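# Ease the can-topped crate down rollers to the stop

## Task

Move the crate along the roller lane until it rests against the stop. It must never strike the stop or any arm at speed. The cans on its lid must stay where they are, and no arm may grip a can, whether with one gripper or squeezed between two. Arm mounts (metres, heading in degrees counter-clockwise from +x): arm1 at x=-1.22 y=+0.68 z=+0.94 heading -85; arm2 at x=-0.28 y=+0.68 z=+0.81 heading -99; arm3 at x=+1.43 y=+0.62 z=+0.96 heading -90; arm4 at x=+1.61 y=-0.66 z=+0.84 heading +102; arm5 at x=+0.48 y=-0.65 z=+0.92 heading +82; arm6 at x=-0.80 y=-0.66 z=+0.70 heading +92. At the end, release everything and pull the arms away. The crate only counts as delivered if it stays at the stop without any robot holding it there.

## Robot and tools

Robots: six identical i2rt Big YAM arms, arm1 to arm6. Each has six revolute joints, a two-finger gripper and a wrist camera. arm1 to arm3 stand on the +y side of the lane, facing roughly -y. arm4 to arm6 stand on the -y side, facing roughly +y. The hand reaches about 1.0 m from the joint1 axis. The room camera cam_high looks down on the scene. A loose object may occasionally get a brief shove from outside.

Frame: one shared scene frame, origin on the floor, +z up, distances in metres. The hand point lies midway between the fingertips. Its z axis runs along the fingers and the fingers close along its y axis. Hand poses are computed from each robot's true foot pose, which is never printed.

execute_actions: arguments are actions and cameras. actions is a list holding either one action or nothing; an empty list only returns state and images. An action is a single object keyed by robot name ("arm1" ... "arm6"), and each robot can have its own entry. Under a robot name, "joints" is an object keyed by joint name. Every value is an absolute target, not an offset, and every named motion starts at the same moment. Joint keys, units and ranges:
- joint1_rad: -2.879 to 2.879 rad. Rotates the arm about its foot; positive is counter-clockwise seen from above. At 0 the arm extends the way its foot faces.
- joint2_rad: 0 to 3.141 rad. Shoulder. At 0 the upper arm lies back, about level; increasing it raises the arm and then brings it forward.
- joint3_rad: 0 to 3.019 rad. Elbow. 0 is fully folded; increasing it opens the elbow.
- joint4_rad: -1.692 to 1.57 rad. Hand pitch; positive tilts the fingers up.
- joint5_rad: -1.57 to 1.57 rad. Sideways hand swing; positive goes to the arm's right.
- joint6_rad: -2.094 to 2.094 rad. Hand roll; positive is clockwise when viewed from behind the hand.
- gripper_m: 0 to 0.093 m, the gap between the fingertips. Each pad pushes with about 50 to 62 N at most.
A joint counts as done within ±0.045, ±0.14, ±0.09, ±0.055, ±0.03, ±0.035 rad (joints 1 to 6) and ±0.003 m for the gripper. No single action runs past 15 s. Joints move at different speeds, so the hand can sweep a wide arc between postures. A joint or robot left out of an action may keep pushing toward its previous target. An unknown key or out-of-range number rejects the whole call and nothing moves. cameras lists the images to return (names from arm1_cam_wrist ... arm6_cam_wrist, cam_high, or "all"); omitted, null or ["all"] gives all, [] gives none. The pictures line gives the order of the images.

Results: each robot's state, including joint_positions and joint_status. In joint_status, "off_target" means the joint stopped short and may still be pushing. After "contact_stop" or "time_out" the joint holds where it halted, except that a timed-out joint may keep a target near where it stands and go on pushing; on_its_own lists such joints. on_its_own covers everything not commanded by this call, and its "held at" value is the target, not the position. To relieve a push, send the joint its reported position. "joint command not followed" (with a cause line) means a self/inter-arm clearance check blocked that arm's joint targets; the gripper part still runs, the blocked joints show "not_followed", and the arm may retry them with later actions. This check can come too late and ignores fingers, gripper housings and wrist cameras. Tiny target changes may not move a joint. A loaded joint sags over time. If a result reports a stop, the remaining execute_actions, wait and finished_scene calls of that reply are skipped.

wait: seconds from 0 to 10. Commands nothing new; returns state and images.

zoom_image: camera plus region [x0, y0, x1, y1] in pixels of that camera's most recent full image, origin top-left, at most 504 by 504. cam_high is 672x504; wrist cameras are 504x504 fisheye. Calibration (K, distortion, T_world_to_cam) was supplied; wrist camera poses follow the reported joints and can be off by more than the stated error.

read_manual: section "licences"; only licence texts, no motion.

finished_scene: scene = the current scene's number. Ends that scene permanently after the last command is held, and reports whether the task succeeded. Replying with no tool call ends everything.

The robot keeps running while the agent thinks, holding the last command.

Things to avoid: robots pressing hard against each other (fails and ends the run; a hard hit may too); knocking objects out of the work area or onto the floor (fails); the crate hitting the stop or an arm fast; cans shifting or being gripped; drops, slips, slams and hard pushes. Arms do not stop on contact and keep pushing, which heats motors: MOTOR HOT appears from 85 °C, and at 100 °C the arm goes limp and falls (OVER-TEMPERATURE FAULT, keys marked "limit_stop_at_motor_heat"; resend targets afterwards). Finish with grippers open and arms clear of the crate.

Each tool is called by a JSON object that holds its "fn" and its "kwargs", one argument or row to a line.

## Session

{"fn": "execute_actions", "kwargs": {
  "actions": []
}}

Scene clock: 0.00 s.
Motor temperatures (°C, as the motors report them): arm1=[26 28 26 29 27 29] | arm2=[27 26 27 29 28 26] | arm3=[29 28 27 27 29 29] | arm4=[28 26 26 28 29 27] | arm5=[29 30 29 28 29 29] | arm6=[27 28 27 28 27 28]
arm1.joint_positions: joint1_rad=-0.018 joint2_rad=+0.459 joint3_rad=+1.455 joint4_rad=-1.123 joint5_rad=-0.267 joint6_rad=+0.303 gripper_m=+0.094
arm1.joint_status: not commanded
arm1.hand: x=-1.1633 y=+0.5284 z=+1.5954 quat_wxyz=(-0.602, -0.527, -0.527, +0.287) (m; scene frame)
arm2.joint_positions: joint1_rad=-0.653 joint2_rad=+0.498 joint3_rad=+1.316 joint4_rad=-1.380 joint5_rad=+0.055 joint6_rad=+0.383 gripper_m=+0.094
arm2.joint_status: not commanded
arm2.hand: x=-0.4320 y=+0.5552 z=+1.3312 quat_wxyz=(-0.241, -0.864, -0.152, +0.416) (m; scene frame)
arm3.joint_positions: joint1_rad=-0.088 joint2_rad=+0.523 joint3_rad=+1.366 joint4_rad=-1.170 joint5_rad=-0.119 joint6_rad=-0.241 gripper_m=+0.094
arm3.joint_status: not commanded
arm3.hand: x=+1.4270 y=+0.4025 z=+1.5395 quat_wxyz=(-0.379, -0.502, -0.640, +0.441) (m; scene frame)
arm4.joint_positions: joint1_rad=-0.245 joint2_rad=+0.492 joint3_rad=+1.449 joint4_rad=-1.271 joint5_rad=+0.250 joint6_rad=-0.464 gripper_m=+0.095
arm4.joint_status: not commanded
arm4.hand: x=+1.6556 y=-0.4968 z=+1.4490 quat_wxyz=(-0.559, +0.634, -0.490, -0.213) (m; scene frame)
arm5.joint_positions: joint1_rad=-0.569 joint2_rad=+0.633 joint3_rad=+1.335 joint4_rad=-1.320 joint5_rad=-0.207 joint6_rad=-0.284 gripper_m=+0.094
arm5.joint_status: not commanded
arm5.hand: x=+0.6078 y=-0.4427 z=+1.4392 quat_wxyz=(-0.417, +0.517, -0.716, -0.214) (m; scene frame)
arm6.joint_positions: joint1_rad=-0.068 joint2_rad=+0.648 joint3_rad=+1.365 joint4_rad=-1.187 joint5_rad=-0.082 joint6_rad=+0.408 gripper_m=+0.095
arm6.joint_status: not commanded
arm6.hand: x=-0.8019 y=-0.4007 z=+1.2616 quat_wxyz=(-0.266, +0.469, -0.706, -0.459) (m; scene frame)
pictures: arm1_cam_wrist, arm2_cam_wrist, arm3_cam_wrist, arm4_cam_wrist, arm5_cam_wrist, arm6_cam_wrist, cam_high
Images, in order (width x height): arm1_cam_wrist 504x504, arm2_cam_wrist 504x504, arm3_cam_wrist 504x504, arm4_cam_wrist 504x504, arm5_cam_wrist 504x504, arm6_cam_wrist 504x504, cam_high 672x504.

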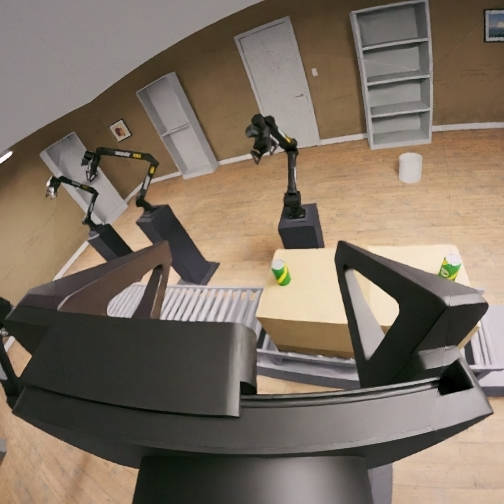

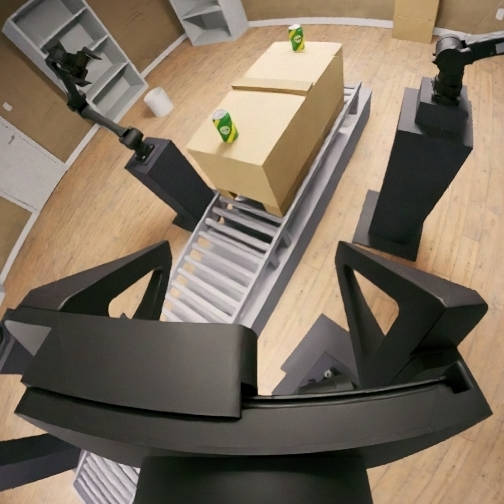

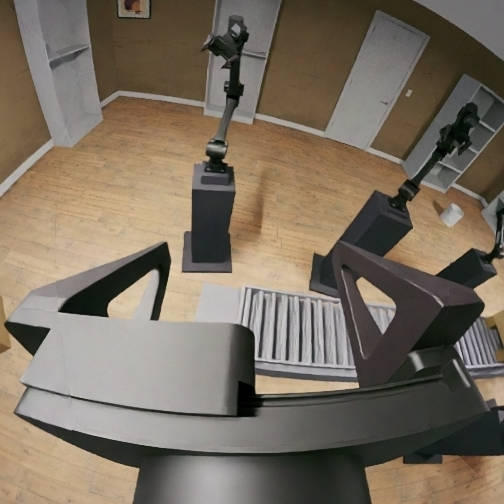

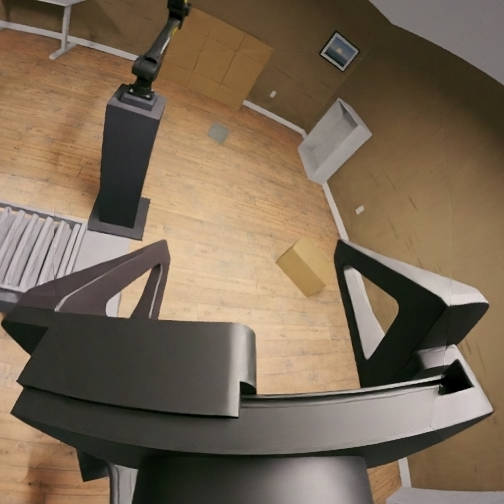

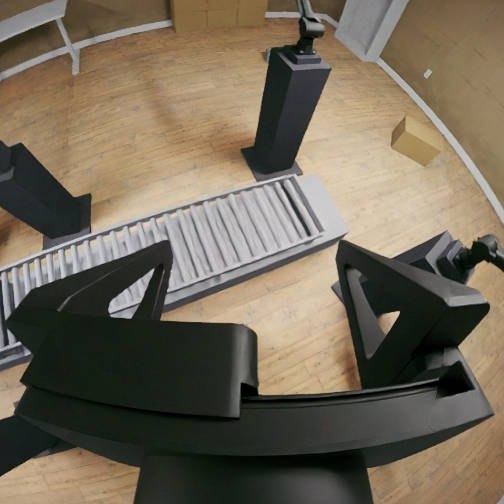

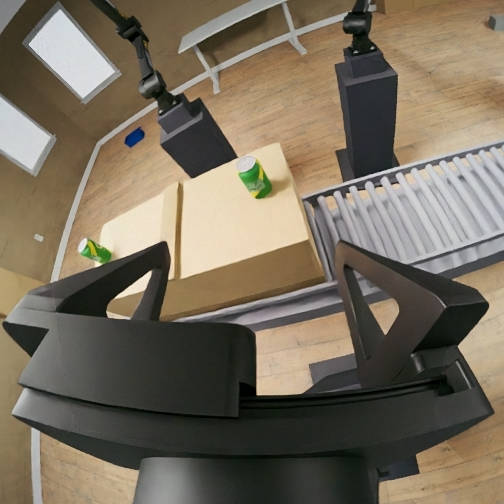

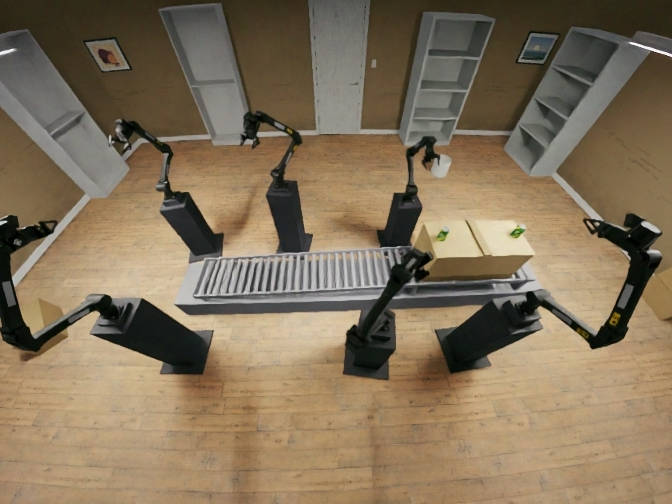

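{"fn": "zoom_image", "kwargs": {
  "camera": "cam_high",
  "region": [370, 190, 570, 320]
}}

{"fn": "zoom_image", "kwargs": {
  "camera": "arm2_cam_wrist",
  "region": [160, 20, 400, 260]
}}

{"fn": "zoom_image", "kwargs": {
  "camera": "cam_high",
  "region": [160, 220, 340, 330]
}}

Region (370, 190, 570, 320) of cam_high's 672x504 image, scaled by 2.520, with more detail than that image has; it fills the top 328 rows of this view, and the rest is white.

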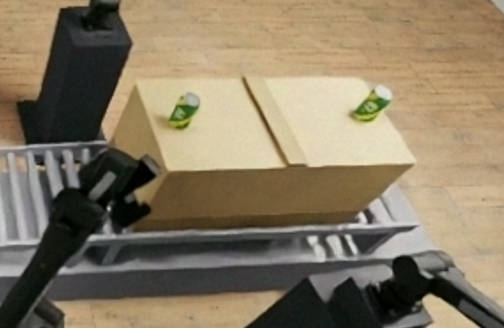

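Region (160, 20, 400, 260) of arm2_cam_wrist's 504x504 image, scaled by 2.100, with more detail than that image has.

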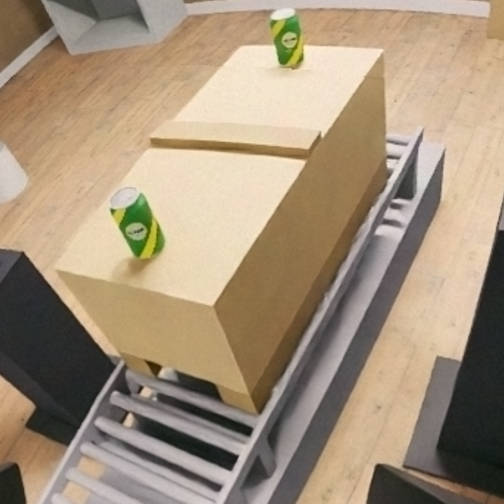

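Region (160, 220, 340, 330) of cam_high's 672x504 image, scaled by 2.800, with more detail than that image has.

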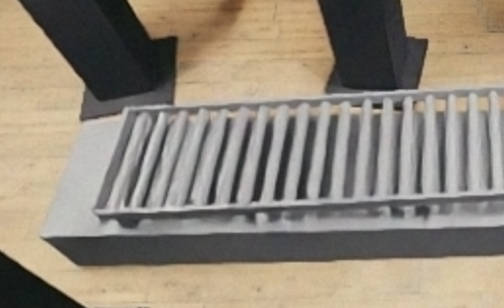

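{"fn": "execute_actions", "kwargs": {
  "actions": [
    {"arm1":{"joints":{"joint1_rad":-0.24,"joint2_rad":2.0,"joint3_rad":1.58,"joint4_rad":-1.1,"joint5_rad":0,"joint6_rad":0,"gripper_m":0}},"arm2":{"joints":{"joint1_rad":-0.35,"joint2_rad":2.42,"joint3_rad":1.205,"joint4_rad":1.21,"joint5_rad":0,"joint6_rad":0,"gripper_m":0}},"arm5":{"joints":{"joint1_rad":0.5,"joint2_rad":2.9,"joint3_rad":1.73,"joint4_rad":1.17,"joint5_rad":0,"joint6_rad":0,"gripper_m":0}}}
  ],
  "cameras": []
}}

{"fn": "execute_actions", "kwargs": {
  "actions": [
    {"arm1":{"joints":{"joint2_rad":2.07}},"arm2":{"joints":{"joint1_rad":-0.55}}}
  ],
  "cameras": ["cam_high","arm1_cam_wrist","arm2_cam_wrist","arm6_cam_wrist"]
}}

Scene clock: 5.27 s.
Motor temperatures (°C, as the motors report them): arm1=[26 29 27 29 27 29] | arm2=[27 27 28 29 28 26] | arm3=[29 28 28 27 29 29] | arm4=[28 26 27 28 29 27] | arm5=[29 30 30 28 29 29] | arm6=[27 28 28 28 27 28]
arm1.joint_positions: joint1_rad=-0.229 joint2_rad=+1.985 joint3_rad=+1.575 joint4_rad=-1.102 joint5_rad=-0.004 joint6_rad=+0.010 gripper_m=+0.000
arm1.joint_status: all done
arm1.hand: x=-1.2999 y=+0.0820 z=+1.0016 quat_wxyz=(-0.026, -0.758, -0.651, +0.022) (m; scene frame)
arm2.joint_positions: joint1_rad=-0.355 joint2_rad=+2.427 joint3_rad=+1.199 joint4_rad=+1.186 joint5_rad=+0.002 joint6_rad=+0.015 gripper_m=+0.000
arm2.joint_status: all done
arm2.hand: x=-0.6384 y=+0.0473 z=+0.7661 quat_wxyz=(-0.354, -0.629, -0.359, +0.592) (m; scene frame)
arm3.joint_positions: joint1_rad=-0.088 joint2_rad=+0.523 joint3_rad=+1.366 joint4_rad=-1.170 joint5_rad=-0.119 joint6_rad=-0.241 gripper_m=+0.094
arm3.joint_status: not commanded
arm3.hand: x=+1.4270 y=+0.4025 z=+1.5395 quat_wxyz=(-0.379, -0.502, -0.640, +0.441) (m; scene frame)
arm4.joint_positions: joint1_rad=-0.245 joint2_rad=+0.492 joint3_rad=+1.449 joint4_rad=-1.271 joint5_rad=+0.250 joint6_rad=-0.464 gripper_m=+0.095
arm4.joint_status: not commanded
arm4.hand: x=+1.6556 y=-0.4968 z=+1.4490 quat_wxyz=(-0.559, +0.634, -0.490, -0.213) (m; scene frame)
arm5.joint_positions: joint1_rad=+0.498 joint2_rad=+2.903 joint3_rad=+1.714 joint4_rad=+1.143 joint5_rad=-0.001 joint6_rad=-0.015 gripper_m=+0.001
arm5.joint_status: all done
arm5.hand: x=+0.2093 y=+0.0968 z=+0.7084 quat_wxyz=(-0.403, +0.599, -0.407, -0.560) (m; scene frame)
arm6.joint_positions: joint1_rad=-0.068 joint2_rad=+0.648 joint3_rad=+1.365 joint4_rad=-1.187 joint5_rad=-0.082 joint6_rad=+0.408 gripper_m=+0.095
arm6.joint_status: not commanded
arm6.hand: x=-0.8019 y=-0.4007 z=+1.2616 quat_wxyz=(-0.266, +0.469, -0.706, -0.459) (m; scene frame)
pictures: none
No camera images: the call's "cameras" was empty. Leave "cameras" out to get every camera's image.

Scene clock: 6.50 s.
Motor temperatures (°C, as the motors report them): arm1=[26 29 28 29 27 29] | arm2=[27 27 28 29 28 26] | arm3=[29 28 28 27 29 29] | arm4=[28 26 27 28 29 27] | arm5=[29 30 30 28 29 29] | arm6=[27 28 28 28 27 28]
arm1.joint_positions: joint1_rad=-0.229 joint2_rad=+2.053 joint3_rad=+1.575 joint4_rad=-1.102 joint5_rad=-0.004 joint6_rad=+0.010 gripper_m=+0.000
arm1.joint_status: all done
arm1.hand: x=-1.2987 y=+0.0882 z=+0.9624 quat_wxyz=(-0.004, -0.758, -0.652, -0.004) (m; scene frame)
arm2.joint_positions: joint1_rad=-0.552 joint2_rad=+2.427 joint3_rad=+1.199 joint4_rad=+1.186 joint5_rad=+0.001 joint6_rad=+0.013 gripper_m=+0.000
arm2.joint_status: all done
arm2.hand: x=-0.7551 y=+0.1288 z=+0.7654 quat_wxyz=(-0.294, -0.661, -0.297, +0.624) (m; scene frame)
arm3.joint_positions: joint1_rad=-0.088 joint2_rad=+0.523 joint3_rad=+1.366 joint4_rad=-1.170 joint5_rad=-0.119 joint6_rad=-0.241 gripper_m=+0.094
arm3.joint_status: not commanded
arm3.hand: x=+1.4270 y=+0.4025 z=+1.5395 quat_wxyz=(-0.379, -0.502, -0.640, +0.441) (m; scene frame)
arm4.joint_positions: joint1_rad=-0.245 joint2_rad=+0.492 joint3_rad=+1.449 joint4_rad=-1.271 joint5_rad=+0.250 joint6_rad=-0.464 gripper_m=+0.095
arm4.joint_status: not commanded
arm4.hand: x=+1.6556 y=-0.4968 z=+1.4490 quat_wxyz=(-0.559, +0.634, -0.490, -0.213) (m; scene frame)
arm5.joint_positions: joint1_rad=+0.498 joint2_rad=+2.903 joint3_rad=+1.714 joint4_rad=+1.143 joint5_rad=-0.001 joint6_rad=-0.015 gripper_m=+0.001
arm5.joint_status: not commanded
arm5.hand: x=+0.2093 y=+0.0968 z=+0.7084 quat_wxyz=(-0.403, +0.599, -0.407, -0.560) (m; scene frame)
arm6.joint_positions: joint1_rad=-0.068 joint2_rad=+0.648 joint3_rad=+1.365 joint4_rad=-1.187 joint5_rad=-0.082 joint6_rad=+0.408 gripper_m=+0.095
arm6.joint_status: not commanded
arm6.hand: x=-0.8019 y=-0.4007 z=+1.2616 quat_wxyz=(-0.266, +0.469, -0.706, -0.459) (m; scene frame)
pictures: arm1_cam_wrist, arm2_cam_wrist, arm6_cam_wrist, cam_high
camera_calibration (this result's frames):
arm1_cam_wrist: T_world_to_cam=[[-0.988334, 0.151911, -0.0109004, -1.28534], [0.11729, 0.804833, 0.581796, -0.472079], [0.0971544, 0.57373, -0.813262, 0.983594], [0, 0, 0, 1]] pos_world=[-1.31053, 0.0108852, 1.06056]
arm2_cam_wrist: T_world_to_cam=[[-0.771292, 0.636367, -0.0120871, -0.650785], [0.409365, 0.48144, -0.775007, 0.84346], [-0.48737, -0.602704, -0.631837, 0.316381], [0, 0, 0, 1]] pos_world=[-0.693034, 0.198747, 0.845723]
Images, in order (width x height): arm1_cam_wrist 504x504, arm2_cam_wrist 504x504, arm6_cam_wrist 504x504, cam_high 672x504.

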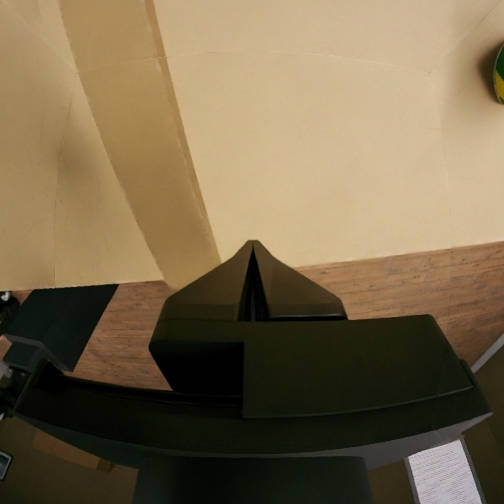

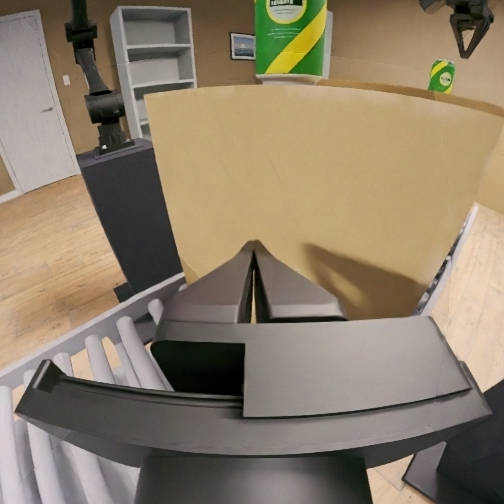

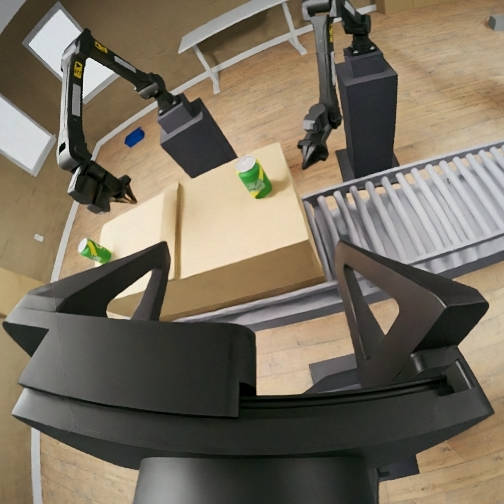

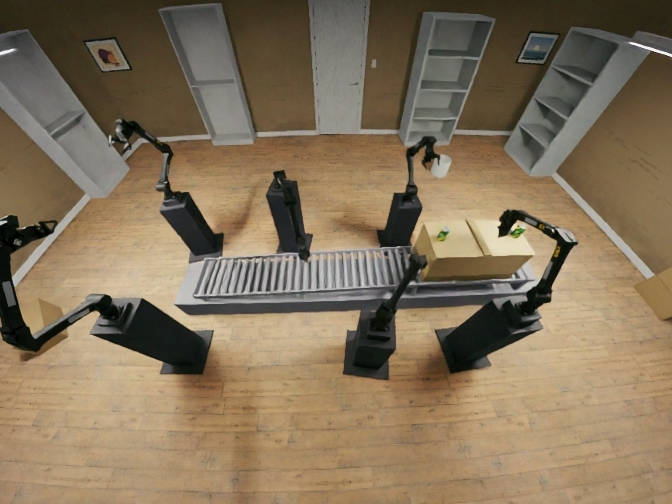

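{"fn": "execute_actions", "kwargs": {
  "actions": [
    {"arm1":{"joints":{"joint2_rad":2.19,"joint4_rad":-1.0}},"arm2":{"joints":{"joint1_rad":-0.65}}}
  ],
  "cameras": ["arm1_cam_wrist","arm2_cam_wrist","arm6_cam_wrist"]
}}

Scene clock: 8.17 s.
Motor temperatures (°C, as the motors report them): arm1=[26 29 28 29 27 29] | arm2=[27 27 28 29 28 26] | arm3=[29 28 29 27 29 29] | arm4=[28 26 27 28 29 27] | arm5=[29 30 30 28 29 29] | arm6=[27 28 28 28 27 28]
arm1.joint_positions: joint1_rad=-0.229 joint2_rad=+2.187 joint3_rad=+1.575 joint4_rad=-1.010 joint5_rad=-0.004 joint6_rad=+0.010 gripper_m=+0.000
arm1.joint_status: all done
arm1.hand: x=-1.2985 y=+0.0859 z=+0.8846 quat_wxyz=(+0.010, -0.758, -0.652, -0.020) (m; scene frame)
arm2.joint_positions: joint1_rad=-0.639 joint2_rad=+2.427 joint3_rad=+1.197 joint4_rad=+1.189 joint5_rad=-0.004 joint6_rad=+0.013 gripper_m=+0.000
arm2.joint_status: all done
arm2.hand: x=-0.8003 y=+0.1716 z=+0.7652 quat_wxyz=(-0.268, -0.672, -0.270, +0.635) (m; scene frame)
arm3.joint_positions: joint1_rad=-0.088 joint2_rad=+0.523 joint3_rad=+1.366 joint4_rad=-1.170 joint5_rad=-0.119 joint6_rad=-0.241 gripper_m=+0.094
arm3.joint_status: not commanded
arm3.hand: x=+1.4270 y=+0.4025 z=+1.5395 quat_wxyz=(-0.379, -0.502, -0.640, +0.441) (m; scene frame)
arm4.joint_positions: joint1_rad=-0.245 joint2_rad=+0.492 joint3_rad=+1.449 joint4_rad=-1.271 joint5_rad=+0.250 joint6_rad=-0.464 gripper_m=+0.095
arm4.joint_status: not commanded
arm4.hand: x=+1.6556 y=-0.4968 z=+1.4490 quat_wxyz=(-0.559, +0.634, -0.490, -0.213) (m; scene frame)
arm5.joint_positions: joint1_rad=+0.498 joint2_rad=+2.903 joint3_rad=+1.714 joint4_rad=+1.143 joint5_rad=-0.001 joint6_rad=-0.015 gripper_m=+0.001
arm5.joint_status: not commanded
arm5.hand: x=+0.2093 y=+0.0968 z=+0.7084 quat_wxyz=(-0.403, +0.599, -0.407, -0.560) (m; scene frame)
arm6.joint_positions: joint1_rad=-0.068 joint2_rad=+0.648 joint3_rad=+1.365 joint4_rad=-1.187 joint5_rad=-0.082 joint6_rad=+0.408 gripper_m=+0.095
arm6.joint_status: not commanded
arm6.hand: x=-0.8019 y=-0.4007 z=+1.2616 quat_wxyz=(-0.266, +0.469, -0.706, -0.459) (m; scene frame)
pictures: arm1_cam_wrist, arm2_cam_wrist, arm6_cam_wrist
camera_calibration (this result's frames):
arm1_cam_wrist: T_world_to_cam=[[-0.988318, 0.152051, -0.0104053, -1.28602], [0.113483, 0.779764, 0.615702, -0.457749], [0.101732, 0.607329, -0.78791, 0.902265], [0, 0, 0, 1]] pos_world=[-1.31084, 0.00450547, 0.979359]
arm2_cam_wrist: T_world_to_cam=[[-0.716569, 0.697418, -0.0117039, -0.679901], [0.4468, 0.446055, -0.775503, 0.877591], [-0.535629, -0.56093, -0.631236, 0.273829], [0, 0, 0, 1]] pos_world=[-0.732633, 0.236321, 0.845467]
Images, in order (width x height): arm1_cam_wrist 504x504, arm2_cam_wrist 504x504, arm6_cam_wrist 504x504.

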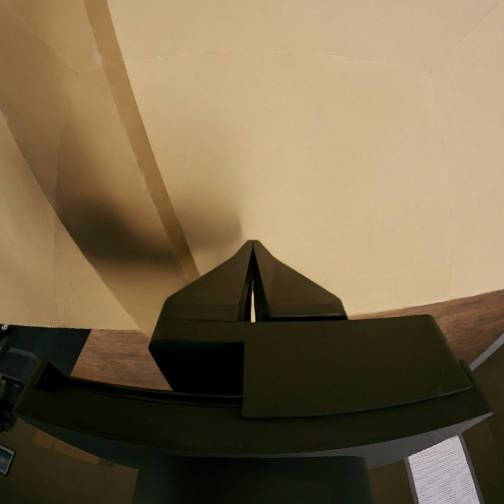

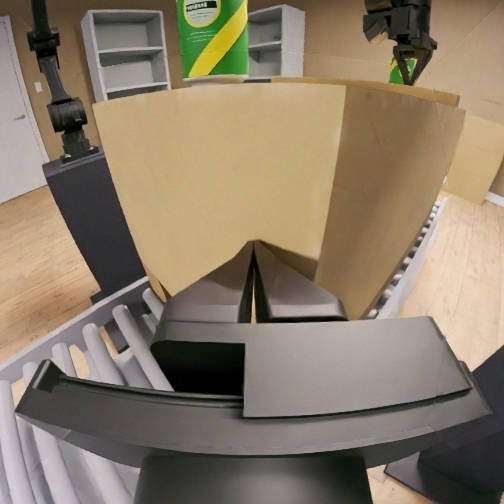

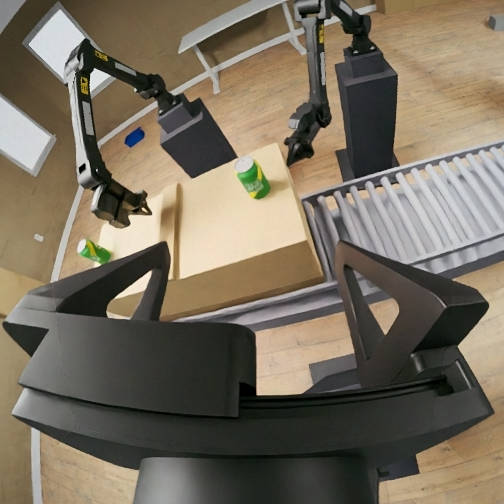

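Arm2 touches the face. Lower arm1 and push.

{"fn": "execute_actions", "kwargs": {
  "actions": [
    {"arm1":{"joints":{"joint2_rad":2.225,"joint1_rad":-0.19}},"arm2":{"joints":{"joint1_rad":-0.6}}}
  ],
  "cameras": ["arm1_cam_wrist"]
}}

{"fn": "execute_actions", "kwargs": {
  "actions": [
    {"arm1":{"joints":{"joint1_rad":-0.11}},"arm2":{"joints":{"joint1_rad":-0.56}}}
  ],
  "cameras": ["arm1_cam_wrist","arm2_cam_wrist","arm6_cam_wrist"]
}}

Scene clock: 9.20 s.
Motor temperatures (°C, as the motors report them): arm1=[26 29 28 29 27 29] | arm2=[27 27 28 29 28 26] | arm3=[29 28 29 27 29 29] | arm4=[28 26 27 28 29 27] | arm5=[29 31 30 28 29 29] | arm6=[27 28 29 28 27 28]
arm1.joint_positions: joint1_rad=-0.195 joint2_rad=+2.189 joint3_rad=+1.575 joint4_rad=-1.010 joint5_rad=-0.003 joint6_rad=+0.009 gripper_m=+0.000
arm1.joint_status: all done
arm1.hand: x=-1.2780 y=+0.0836 z=+0.8839 quat_wxyz=(+0.011, -0.747, -0.665, -0.020) (m; scene frame)
arm2.joint_positions: joint1_rad=-0.601 joint2_rad=+2.427 joint3_rad=+1.197 joint4_rad=+1.189 joint5_rad=-0.003 joint6_rad=+0.013 gripper_m=+0.000
arm2.joint_status: all done
arm2.hand: x=-0.7811 y=+0.1528 z=+0.7653 quat_wxyz=(-0.280, -0.667, -0.282, +0.631) (m; scene frame)
arm3.joint_positions: joint1_rad=-0.088 joint2_rad=+0.523 joint3_rad=+1.366 joint4_rad=-1.170 joint5_rad=-0.119 joint6_rad=-0.241 gripper_m=+0.094
arm3.joint_status: not commanded
arm3.hand: x=+1.4270 y=+0.4025 z=+1.5395 quat_wxyz=(-0.379, -0.502, -0.640, +0.441) (m; scene frame)
arm4.joint_positions: joint1_rad=-0.245 joint2_rad=+0.492 joint3_rad=+1.449 joint4_rad=-1.271 joint5_rad=+0.250 joint6_rad=-0.464 gripper_m=+0.095
arm4.joint_status: not commanded
arm4.hand: x=+1.6556 y=-0.4968 z=+1.4490 quat_wxyz=(-0.559, +0.634, -0.490, -0.213) (m; scene frame)
arm5.joint_positions: joint1_rad=+0.498 joint2_rad=+2.903 joint3_rad=+1.714 joint4_rad=+1.143 joint5_rad=-0.001 joint6_rad=-0.015 gripper_m=+0.001
arm5.joint_status: not commanded
arm5.hand: x=+0.2093 y=+0.0968 z=+0.7084 quat_wxyz=(-0.403, +0.599, -0.407, -0.560) (m; scene frame)
arm6.joint_positions: joint1_rad=-0.068 joint2_rad=+0.648 joint3_rad=+1.365 joint4_rad=-1.187 joint5_rad=-0.082 joint6_rad=+0.408 gripper_m=+0.095
arm6.joint_status: not commanded
arm6.hand: x=-0.8019 y=-0.4007 z=+1.2616 quat_wxyz=(-0.266, +0.469, -0.706, -0.459) (m; scene frame)
pictures: arm1_cam_wrist
camera_calibration (this result's frames):
arm1_cam_wrist: T_world_to_cam=[[-0.993058, 0.117251, -0.00934556, -1.26956], [0.0865776, 0.782422, 0.616701, -0.493363], [0.0796212, 0.611611, -0.787142, 0.871674], [0, 0, 0, 1]] pos_world=[-1.28744, 0.00175075, 0.978524]
Images, in order (width x height): arm1_cam_wrist 504x504.

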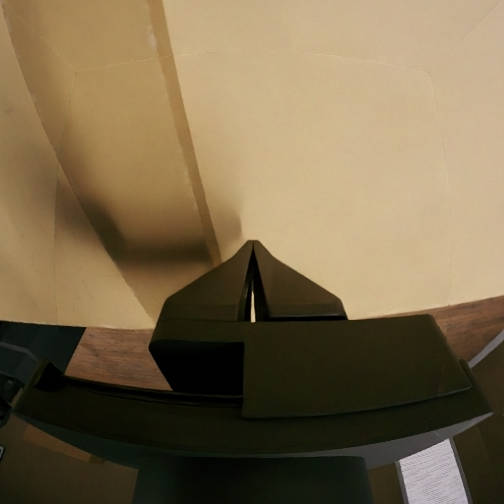

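Scene clock: 10.37 s.
Motor temperatures (°C, as the motors report them): arm1=[26 29 28 29 27 29] | arm2=[27 28 28 29 28 26] | arm3=[29 28 29 27 29 29] | arm4=[28 26 28 28 29 27] | arm5=[29 31 30 28 29 29] | arm6=[27 28 29 28 27 28]
arm1.joint_positions: joint1_rad=-0.129 joint2_rad=+2.189 joint3_rad=+1.575 joint4_rad=-1.010 joint5_rad=+0.008 joint6_rad=+0.007 gripper_m=+0.000
arm1.joint_status: all done
arm1.hand: x=-1.2406 y=+0.0808 z=+0.8841 quat_wxyz=(+0.016, -0.723, -0.690, -0.015) (m; scene frame)
arm2.joint_positions: joint1_rad=-0.561 joint2_rad=+2.427 joint3_rad=+1.197 joint4_rad=+1.189 joint5_rad=-0.002 joint6_rad=+0.013 gripper_m=+0.000
arm2.joint_status: all done
arm2.hand: x=-0.7591 y=+0.1330 z=+0.7654 quat_wxyz=(-0.293, -0.661, -0.295, +0.625) (m; scene frame)
arm3.joint_positions: joint1_rad=-0.088 joint2_rad=+0.523 joint3_rad=+1.366 joint4_rad=-1.170 joint5_rad=-0.119 joint6_rad=-0.241 gripper_m=+0.094
arm3.joint_status: not commanded
arm3.hand: x=+1.4270 y=+0.4025 z=+1.5395 quat_wxyz=(-0.379, -0.502, -0.640, +0.441) (m; scene frame)
arm4.joint_positions: joint1_rad=-0.245 joint2_rad=+0.492 joint3_rad=+1.449 joint4_rad=-1.271 joint5_rad=+0.250 joint6_rad=-0.464 gripper_m=+0.095
arm4.joint_status: not commanded
arm4.hand: x=+1.6556 y=-0.4968 z=+1.4490 quat_wxyz=(-0.559, +0.634, -0.490, -0.213) (m; scene frame)
arm5.joint_positions: joint1_rad=+0.498 joint2_rad=+2.903 joint3_rad=+1.714 joint4_rad=+1.143 joint5_rad=-0.001 joint6_rad=-0.015 gripper_m=+0.001
arm5.joint_status: not commanded
arm5.hand: x=+0.2093 y=+0.0968 z=+0.7084 quat_wxyz=(-0.403, +0.599, -0.407, -0.560) (m; scene frame)
arm6.joint_positions: joint1_rad=-0.068 joint2_rad=+0.648 joint3_rad=+1.365 joint4_rad=-1.187 joint5_rad=-0.082 joint6_rad=+0.408 gripper_m=+0.095
arm6.joint_status: not commanded
arm6.hand: x=-0.8019 y=-0.4007 z=+1.2616 quat_wxyz=(-0.266, +0.469, -0.706, -0.459) (m; scene frame)
pictures: arm1_cam_wrist, arm2_cam_wrist, arm6_cam_wrist
camera_calibration (this result's frames):
arm1_cam_wrist: T_world_to_cam=[[-0.998827, 0.0483786, 0.00179562, -1.24355], [0.0392049, 0.786551, 0.616279, -0.553304], [0.0284024, 0.615627, -0.787526, 0.80708], [0, 0, 0, 1]] pos_world=[-1.24333, -0.00149717, 0.978819]
arm2_cam_wrist: T_world_to_cam=[[-0.767884, 0.640473, -0.0121737, -0.654446], [0.41143, 0.478532, -0.775714, 0.84564], [-0.490998, -0.600667, -0.630967, 0.313286], [0, 0, 0, 1]] pos_world=[-0.696637, 0.20267, 0.845681]
Images, in order (width x height): arm1_cam_wrist 504x504, arm2_cam_wrist 504x504, arm6_cam_wrist 504x504.

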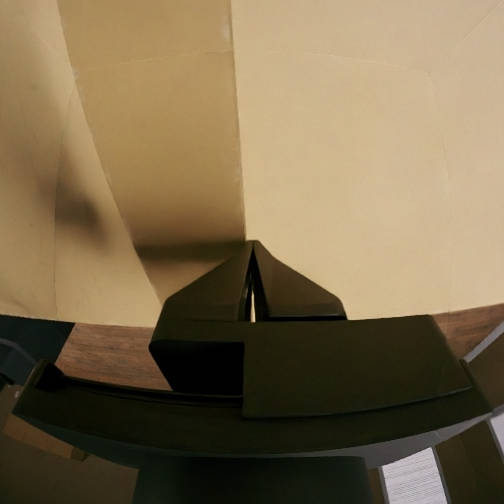

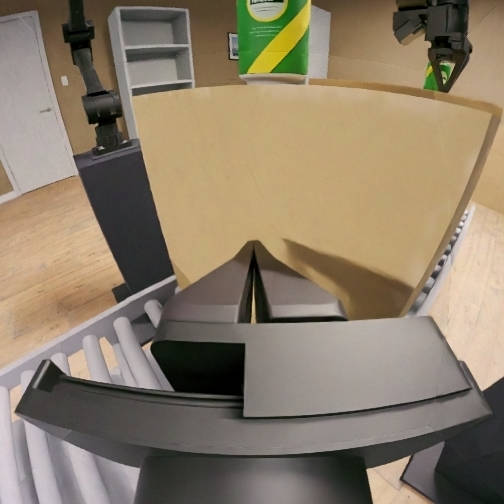

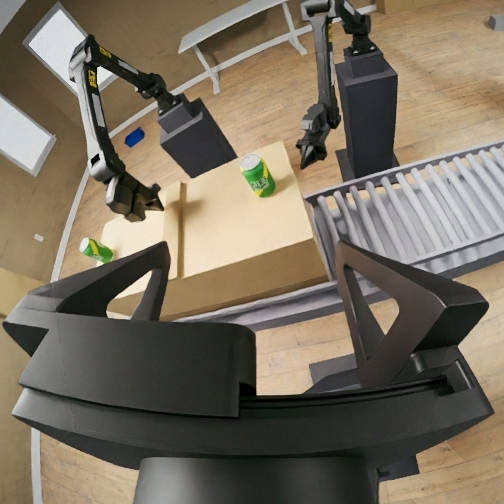

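{"fn": "execute_actions", "kwargs": {
  "actions": [
    {"arm1":{"joints":{"joint1_rad":-0.03}},"arm2":{"joints":{"joint1_rad":-0.5}}}
  ],
  "cameras": []
}}

{"fn": "execute_actions", "kwargs": {
  "actions": [
    {"arm1":{"joints":{"joint1_rad":0.05}},"arm2":{"joints":{"joint1_rad":-0.42}}}
  ],
  "cameras": ["arm1_cam_wrist"]
}}

{"fn": "execute_actions", "kwargs": {
  "actions": [
    {"arm1":{"joints":{"joint1_rad":0.13}},"arm2":{"joints":{"joint1_rad":-0.345}}}
  ],
  "cameras": ["arm1_cam_wrist","arm2_cam_wrist","arm6_cam_wrist"]
}}

Scene clock: 20.67 s.
Motor temperatures (°C, as the motors report them): arm1=[26 30 29 29 27 29] | arm2=[27 29 28 29 28 26] | arm3=[29 28 30 27 29 29] | arm4=[28 26 28 28 29 27] | arm5=[29 32 30 28 29 29] | arm6=[27 28 30 28 27 28]
arm1.joint_positions: joint1_rad=-0.036 joint2_rad=+2.189 joint3_rad=+1.575 joint4_rad=-1.010 joint5_rad=+0.003 joint6_rad=+0.007 gripper_m=+0.000
arm1.joint_status: all done
arm1.hand: x=-1.1846 y=+0.0812 z=+0.8840 quat_wxyz=(+0.015, -0.691, -0.723, -0.016) (m; scene frame)
arm2.joint_positions: joint1_rad=-0.490 joint2_rad=+2.427 joint3_rad=+1.197 joint4_rad=+1.189 joint5_rad=-0.008 joint6_rad=+0.013 gripper_m=+0.000
arm2.joint_status: all done
arm2.hand: x=-0.7184 y=+0.1002 z=+0.7657 quat_wxyz=(-0.317, -0.649, -0.320, +0.613) (m; scene frame)
arm3.joint_positions: joint1_rad=-0.088 joint2_rad=+0.523 joint3_rad=+1.366 joint4_rad=-1.170 joint5_rad=-0.119 joint6_rad=-0.241 gripper_m=+0.094
arm3.joint_status: not commanded
arm3.hand: x=+1.4270 y=+0.4025 z=+1.5395 quat_wxyz=(-0.379, -0.502, -0.640, +0.441) (m; scene frame)
arm4.joint_positions: joint1_rad=-0.245 joint2_rad=+0.492 joint3_rad=+1.449 joint4_rad=-1.271 joint5_rad=+0.250 joint6_rad=-0.464 gripper_m=+0.095
arm4.joint_status: not commanded
arm4.hand: x=+1.6556 y=-0.4968 z=+1.4490 quat_wxyz=(-0.559, +0.634, -0.490, -0.213) (m; scene frame)
arm5.joint_positions: joint1_rad=+0.498 joint2_rad=+2.903 joint3_rad=+1.714 joint4_rad=+1.143 joint5_rad=-0.001 joint6_rad=-0.015 gripper_m=+0.001
arm5.joint_status: not commanded
arm5.hand: x=+0.2093 y=+0.0968 z=+0.7084 quat_wxyz=(-0.403, +0.599, -0.407, -0.560) (m; scene frame)
arm6.joint_positions: joint1_rad=-0.068 joint2_rad=+0.648 joint3_rad=+1.365 joint4_rad=-1.187 joint5_rad=-0.082 joint6_rad=+0.408 gripper_m=+0.095
arm6.joint_status: not commanded
arm6.hand: x=-0.8019 y=-0.4007 z=+1.2616 quat_wxyz=(-0.266, +0.469, -0.706, -0.459) (m; scene frame)
pictures: none
No camera images: the call's "cameras" was empty. Leave "cameras" out to get every camera's image.

Scene clock: 22.03 s.
Motor temperatures (°C, as the motors report them): arm1=[26 30 29 29 27 29] | arm2=[27 29 28 29 28 26] | arm3=[29 28 31 27 29 29] | arm4=[28 26 28 28 29 27] | arm5=[29 32 30 28 29 29] | arm6=[27 28 30 28 27 28]
arm1.joint_positions: joint1_rad=+0.036 joint2_rad=+2.189 joint3_rad=+1.575 joint4_rad=-1.006 joint5_rad=+0.004 joint6_rad=+0.007 gripper_m=+0.000
arm1.joint_status: all done
arm1.hand: x=-1.1418 y=+0.0838 z=+0.8842 quat_wxyz=(+0.015, -0.664, -0.748, -0.013) (m; scene frame)
arm2.joint_positions: joint1_rad=-0.413 joint2_rad=+2.427 joint3_rad=+1.197 joint4_rad=+1.189 joint5_rad=-0.002 joint6_rad=+0.013 gripper_m=+0.000
arm2.joint_status: all done
arm2.hand: x=-0.6736 y=+0.0692 z=+0.7660 quat_wxyz=(-0.338, -0.637, -0.342, +0.602) (m; scene frame)
arm3.joint_positions: joint1_rad=-0.088 joint2_rad=+0.523 joint3_rad=+1.366 joint4_rad=-1.170 joint5_rad=-0.119 joint6_rad=-0.241 gripper_m=+0.094
arm3.joint_status: not commanded
arm3.hand: x=+1.4270 y=+0.4025 z=+1.5395 quat_wxyz=(-0.379, -0.502, -0.640, +0.441) (m; scene frame)
arm4.joint_positions: joint1_rad=-0.245 joint2_rad=+0.492 joint3_rad=+1.449 joint4_rad=-1.271 joint5_rad=+0.250 joint6_rad=-0.464 gripper_m=+0.095
arm4.joint_status: not commanded
arm4.hand: x=+1.6556 y=-0.4968 z=+1.4490 quat_wxyz=(-0.559, +0.634, -0.490, -0.213) (m; scene frame)
arm5.joint_positions: joint1_rad=+0.498 joint2_rad=+2.903 joint3_rad=+1.714 joint4_rad=+1.143 joint5_rad=-0.001 joint6_rad=-0.015 gripper_m=+0.001
arm5.joint_status: not commanded
arm5.hand: x=+0.2093 y=+0.0968 z=+0.7084 quat_wxyz=(-0.403, +0.599, -0.407, -0.560) (m; scene frame)
arm6.joint_positions: joint1_rad=-0.068 joint2_rad=+0.648 joint3_rad=+1.365 joint4_rad=-1.187 joint5_rad=-0.082 joint6_rad=+0.408 gripper_m=+0.095
arm6.joint_status: not commanded
arm6.hand: x=-0.8019 y=-0.4007 z=+1.2616 quat_wxyz=(-0.266, +0.469, -0.706, -0.459) (m; scene frame)
pictures: arm1_cam_wrist
camera_calibration (this result's frames):
arm1_cam_wrist: T_world_to_cam=[[-0.993208, -0.116354, 0.000306637, -1.12339], [-0.0917842, 0.78509, 0.612544, -0.705696], [-0.0715129, 0.608355, -0.790436, 0.691602], [0, 0, 0, 1]] pos_world=[-1.13107, 0.00258339, 0.979282]
Images, in order (width x height): arm1_cam_wrist 504x504.

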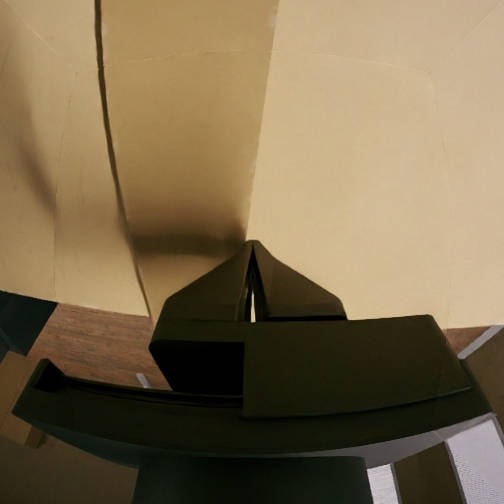

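Scene clock: 23.53 s.
Motor temperatures (°C, as the motors report them): arm1=[26 30 29 29 27 29] | arm2=[27 29 28 29 28 26] | arm3=[29 28 31 27 29 29] | arm4=[28 26 28 28 29 27] | arm5=[29 32 30 28 29 29] | arm6=[27 28 30 28 27 28]
arm1.joint_positions: joint1_rad=+0.122 joint2_rad=+2.189 joint3_rad=+1.575 joint4_rad=-1.002 joint5_rad=+0.003 joint6_rad=+0.007 gripper_m=+0.000
arm1.joint_status: all done
arm1.hand: x=-1.0909 y=+0.0915 z=+0.8844 quat_wxyz=(+0.013, -0.631, -0.775, -0.011) (m; scene frame)
arm2.joint_positions: joint1_rad=-0.335 joint2_rad=+2.427 joint3_rad=+1.196 joint4_rad=+1.190 joint5_rad=-0.002 joint6_rad=+0.010 gripper_m=+0.000
arm2.joint_status: all done
arm2.hand: x=-0.6242 y=+0.0405 z=+0.7663 quat_wxyz=(-0.361, -0.623, -0.368, +0.589) (m; scene frame)
arm3.joint_positions: joint1_rad=-0.088 joint2_rad=+0.523 joint3_rad=+1.366 joint4_rad=-1.170 joint5_rad=-0.119 joint6_rad=-0.241 gripper_m=+0.094
arm3.joint_status: not commanded
arm3.hand: x=+1.4270 y=+0.4025 z=+1.5395 quat_wxyz=(-0.379, -0.502, -0.640, +0.441) (m; scene frame)
arm4.joint_positions: joint1_rad=-0.245 joint2_rad=+0.492 joint3_rad=+1.449 joint4_rad=-1.271 joint5_rad=+0.250 joint6_rad=-0.464 gripper_m=+0.095
arm4.joint_status: not commanded
arm4.hand: x=+1.6556 y=-0.4968 z=+1.4490 quat_wxyz=(-0.559, +0.634, -0.490, -0.213) (m; scene frame)
arm5.joint_positions: joint1_rad=+0.498 joint2_rad=+2.903 joint3_rad=+1.714 joint4_rad=+1.143 joint5_rad=-0.001 joint6_rad=-0.015 gripper_m=+0.001
arm5.joint_status: not commanded
arm5.hand: x=+0.2093 y=+0.0968 z=+0.7084 quat_wxyz=(-0.403, +0.599, -0.407, -0.560) (m; scene frame)
arm6.joint_positions: joint1_rad=-0.068 joint2_rad=+0.648 joint3_rad=+1.365 joint4_rad=-1.187 joint5_rad=-0.082 joint6_rad=+0.408 gripper_m=+0.095
arm6.joint_status: not commanded
arm6.hand: x=-0.8019 y=-0.4007 z=+1.2616 quat_wxyz=(-0.266, +0.469, -0.706, -0.459) (m; scene frame)
pictures: arm1_cam_wrist, arm2_cam_wrist, arm6_cam_wrist
camera_calibration (this result's frames):
arm1_cam_wrist: T_world_to_cam=[[-0.97959, -0.201008, 0.0000170868, -1.0491], [-0.159342, 0.776585, 0.609529, -0.777421], [-0.122534, 0.597086, -0.792764, 0.63816], [0, 0, 0, 1]] pos_world=[-1.07337, 0.0118183, 0.979788]
arm2_cam_wrist: T_world_to_cam=[[-0.891897, 0.452125, -0.0101338, -0.562975], [0.291787, 0.558194, -0.776711, 0.757923], [-0.345513, -0.695703, -0.629776, 0.418274], [0, 0, 0, 1]] pos_world=[-0.578748, 0.122461, 0.846401]
Images, in order (width x height): arm1_cam_wrist 504x504, arm2_cam_wrist 504x504, arm6_cam_wrist 504x504.

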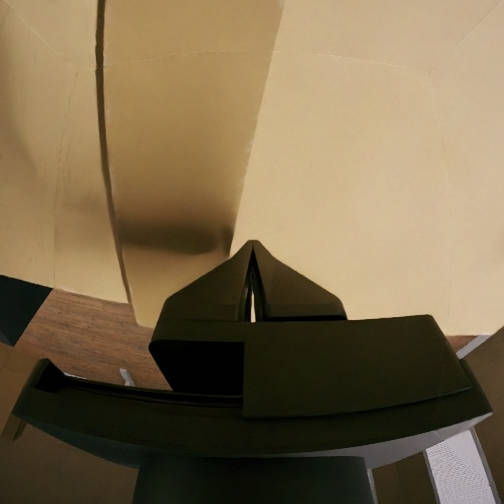

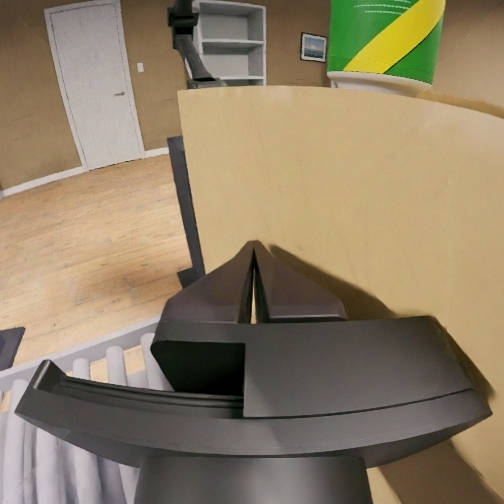

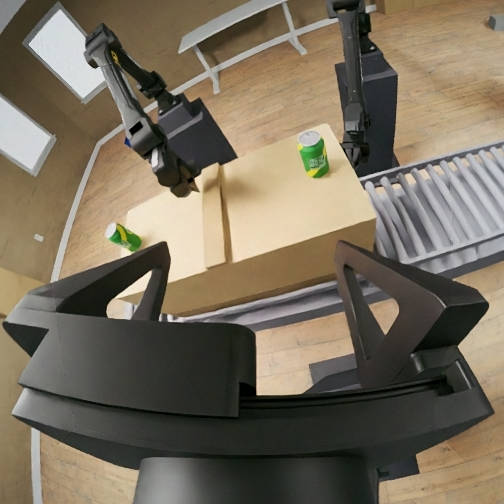

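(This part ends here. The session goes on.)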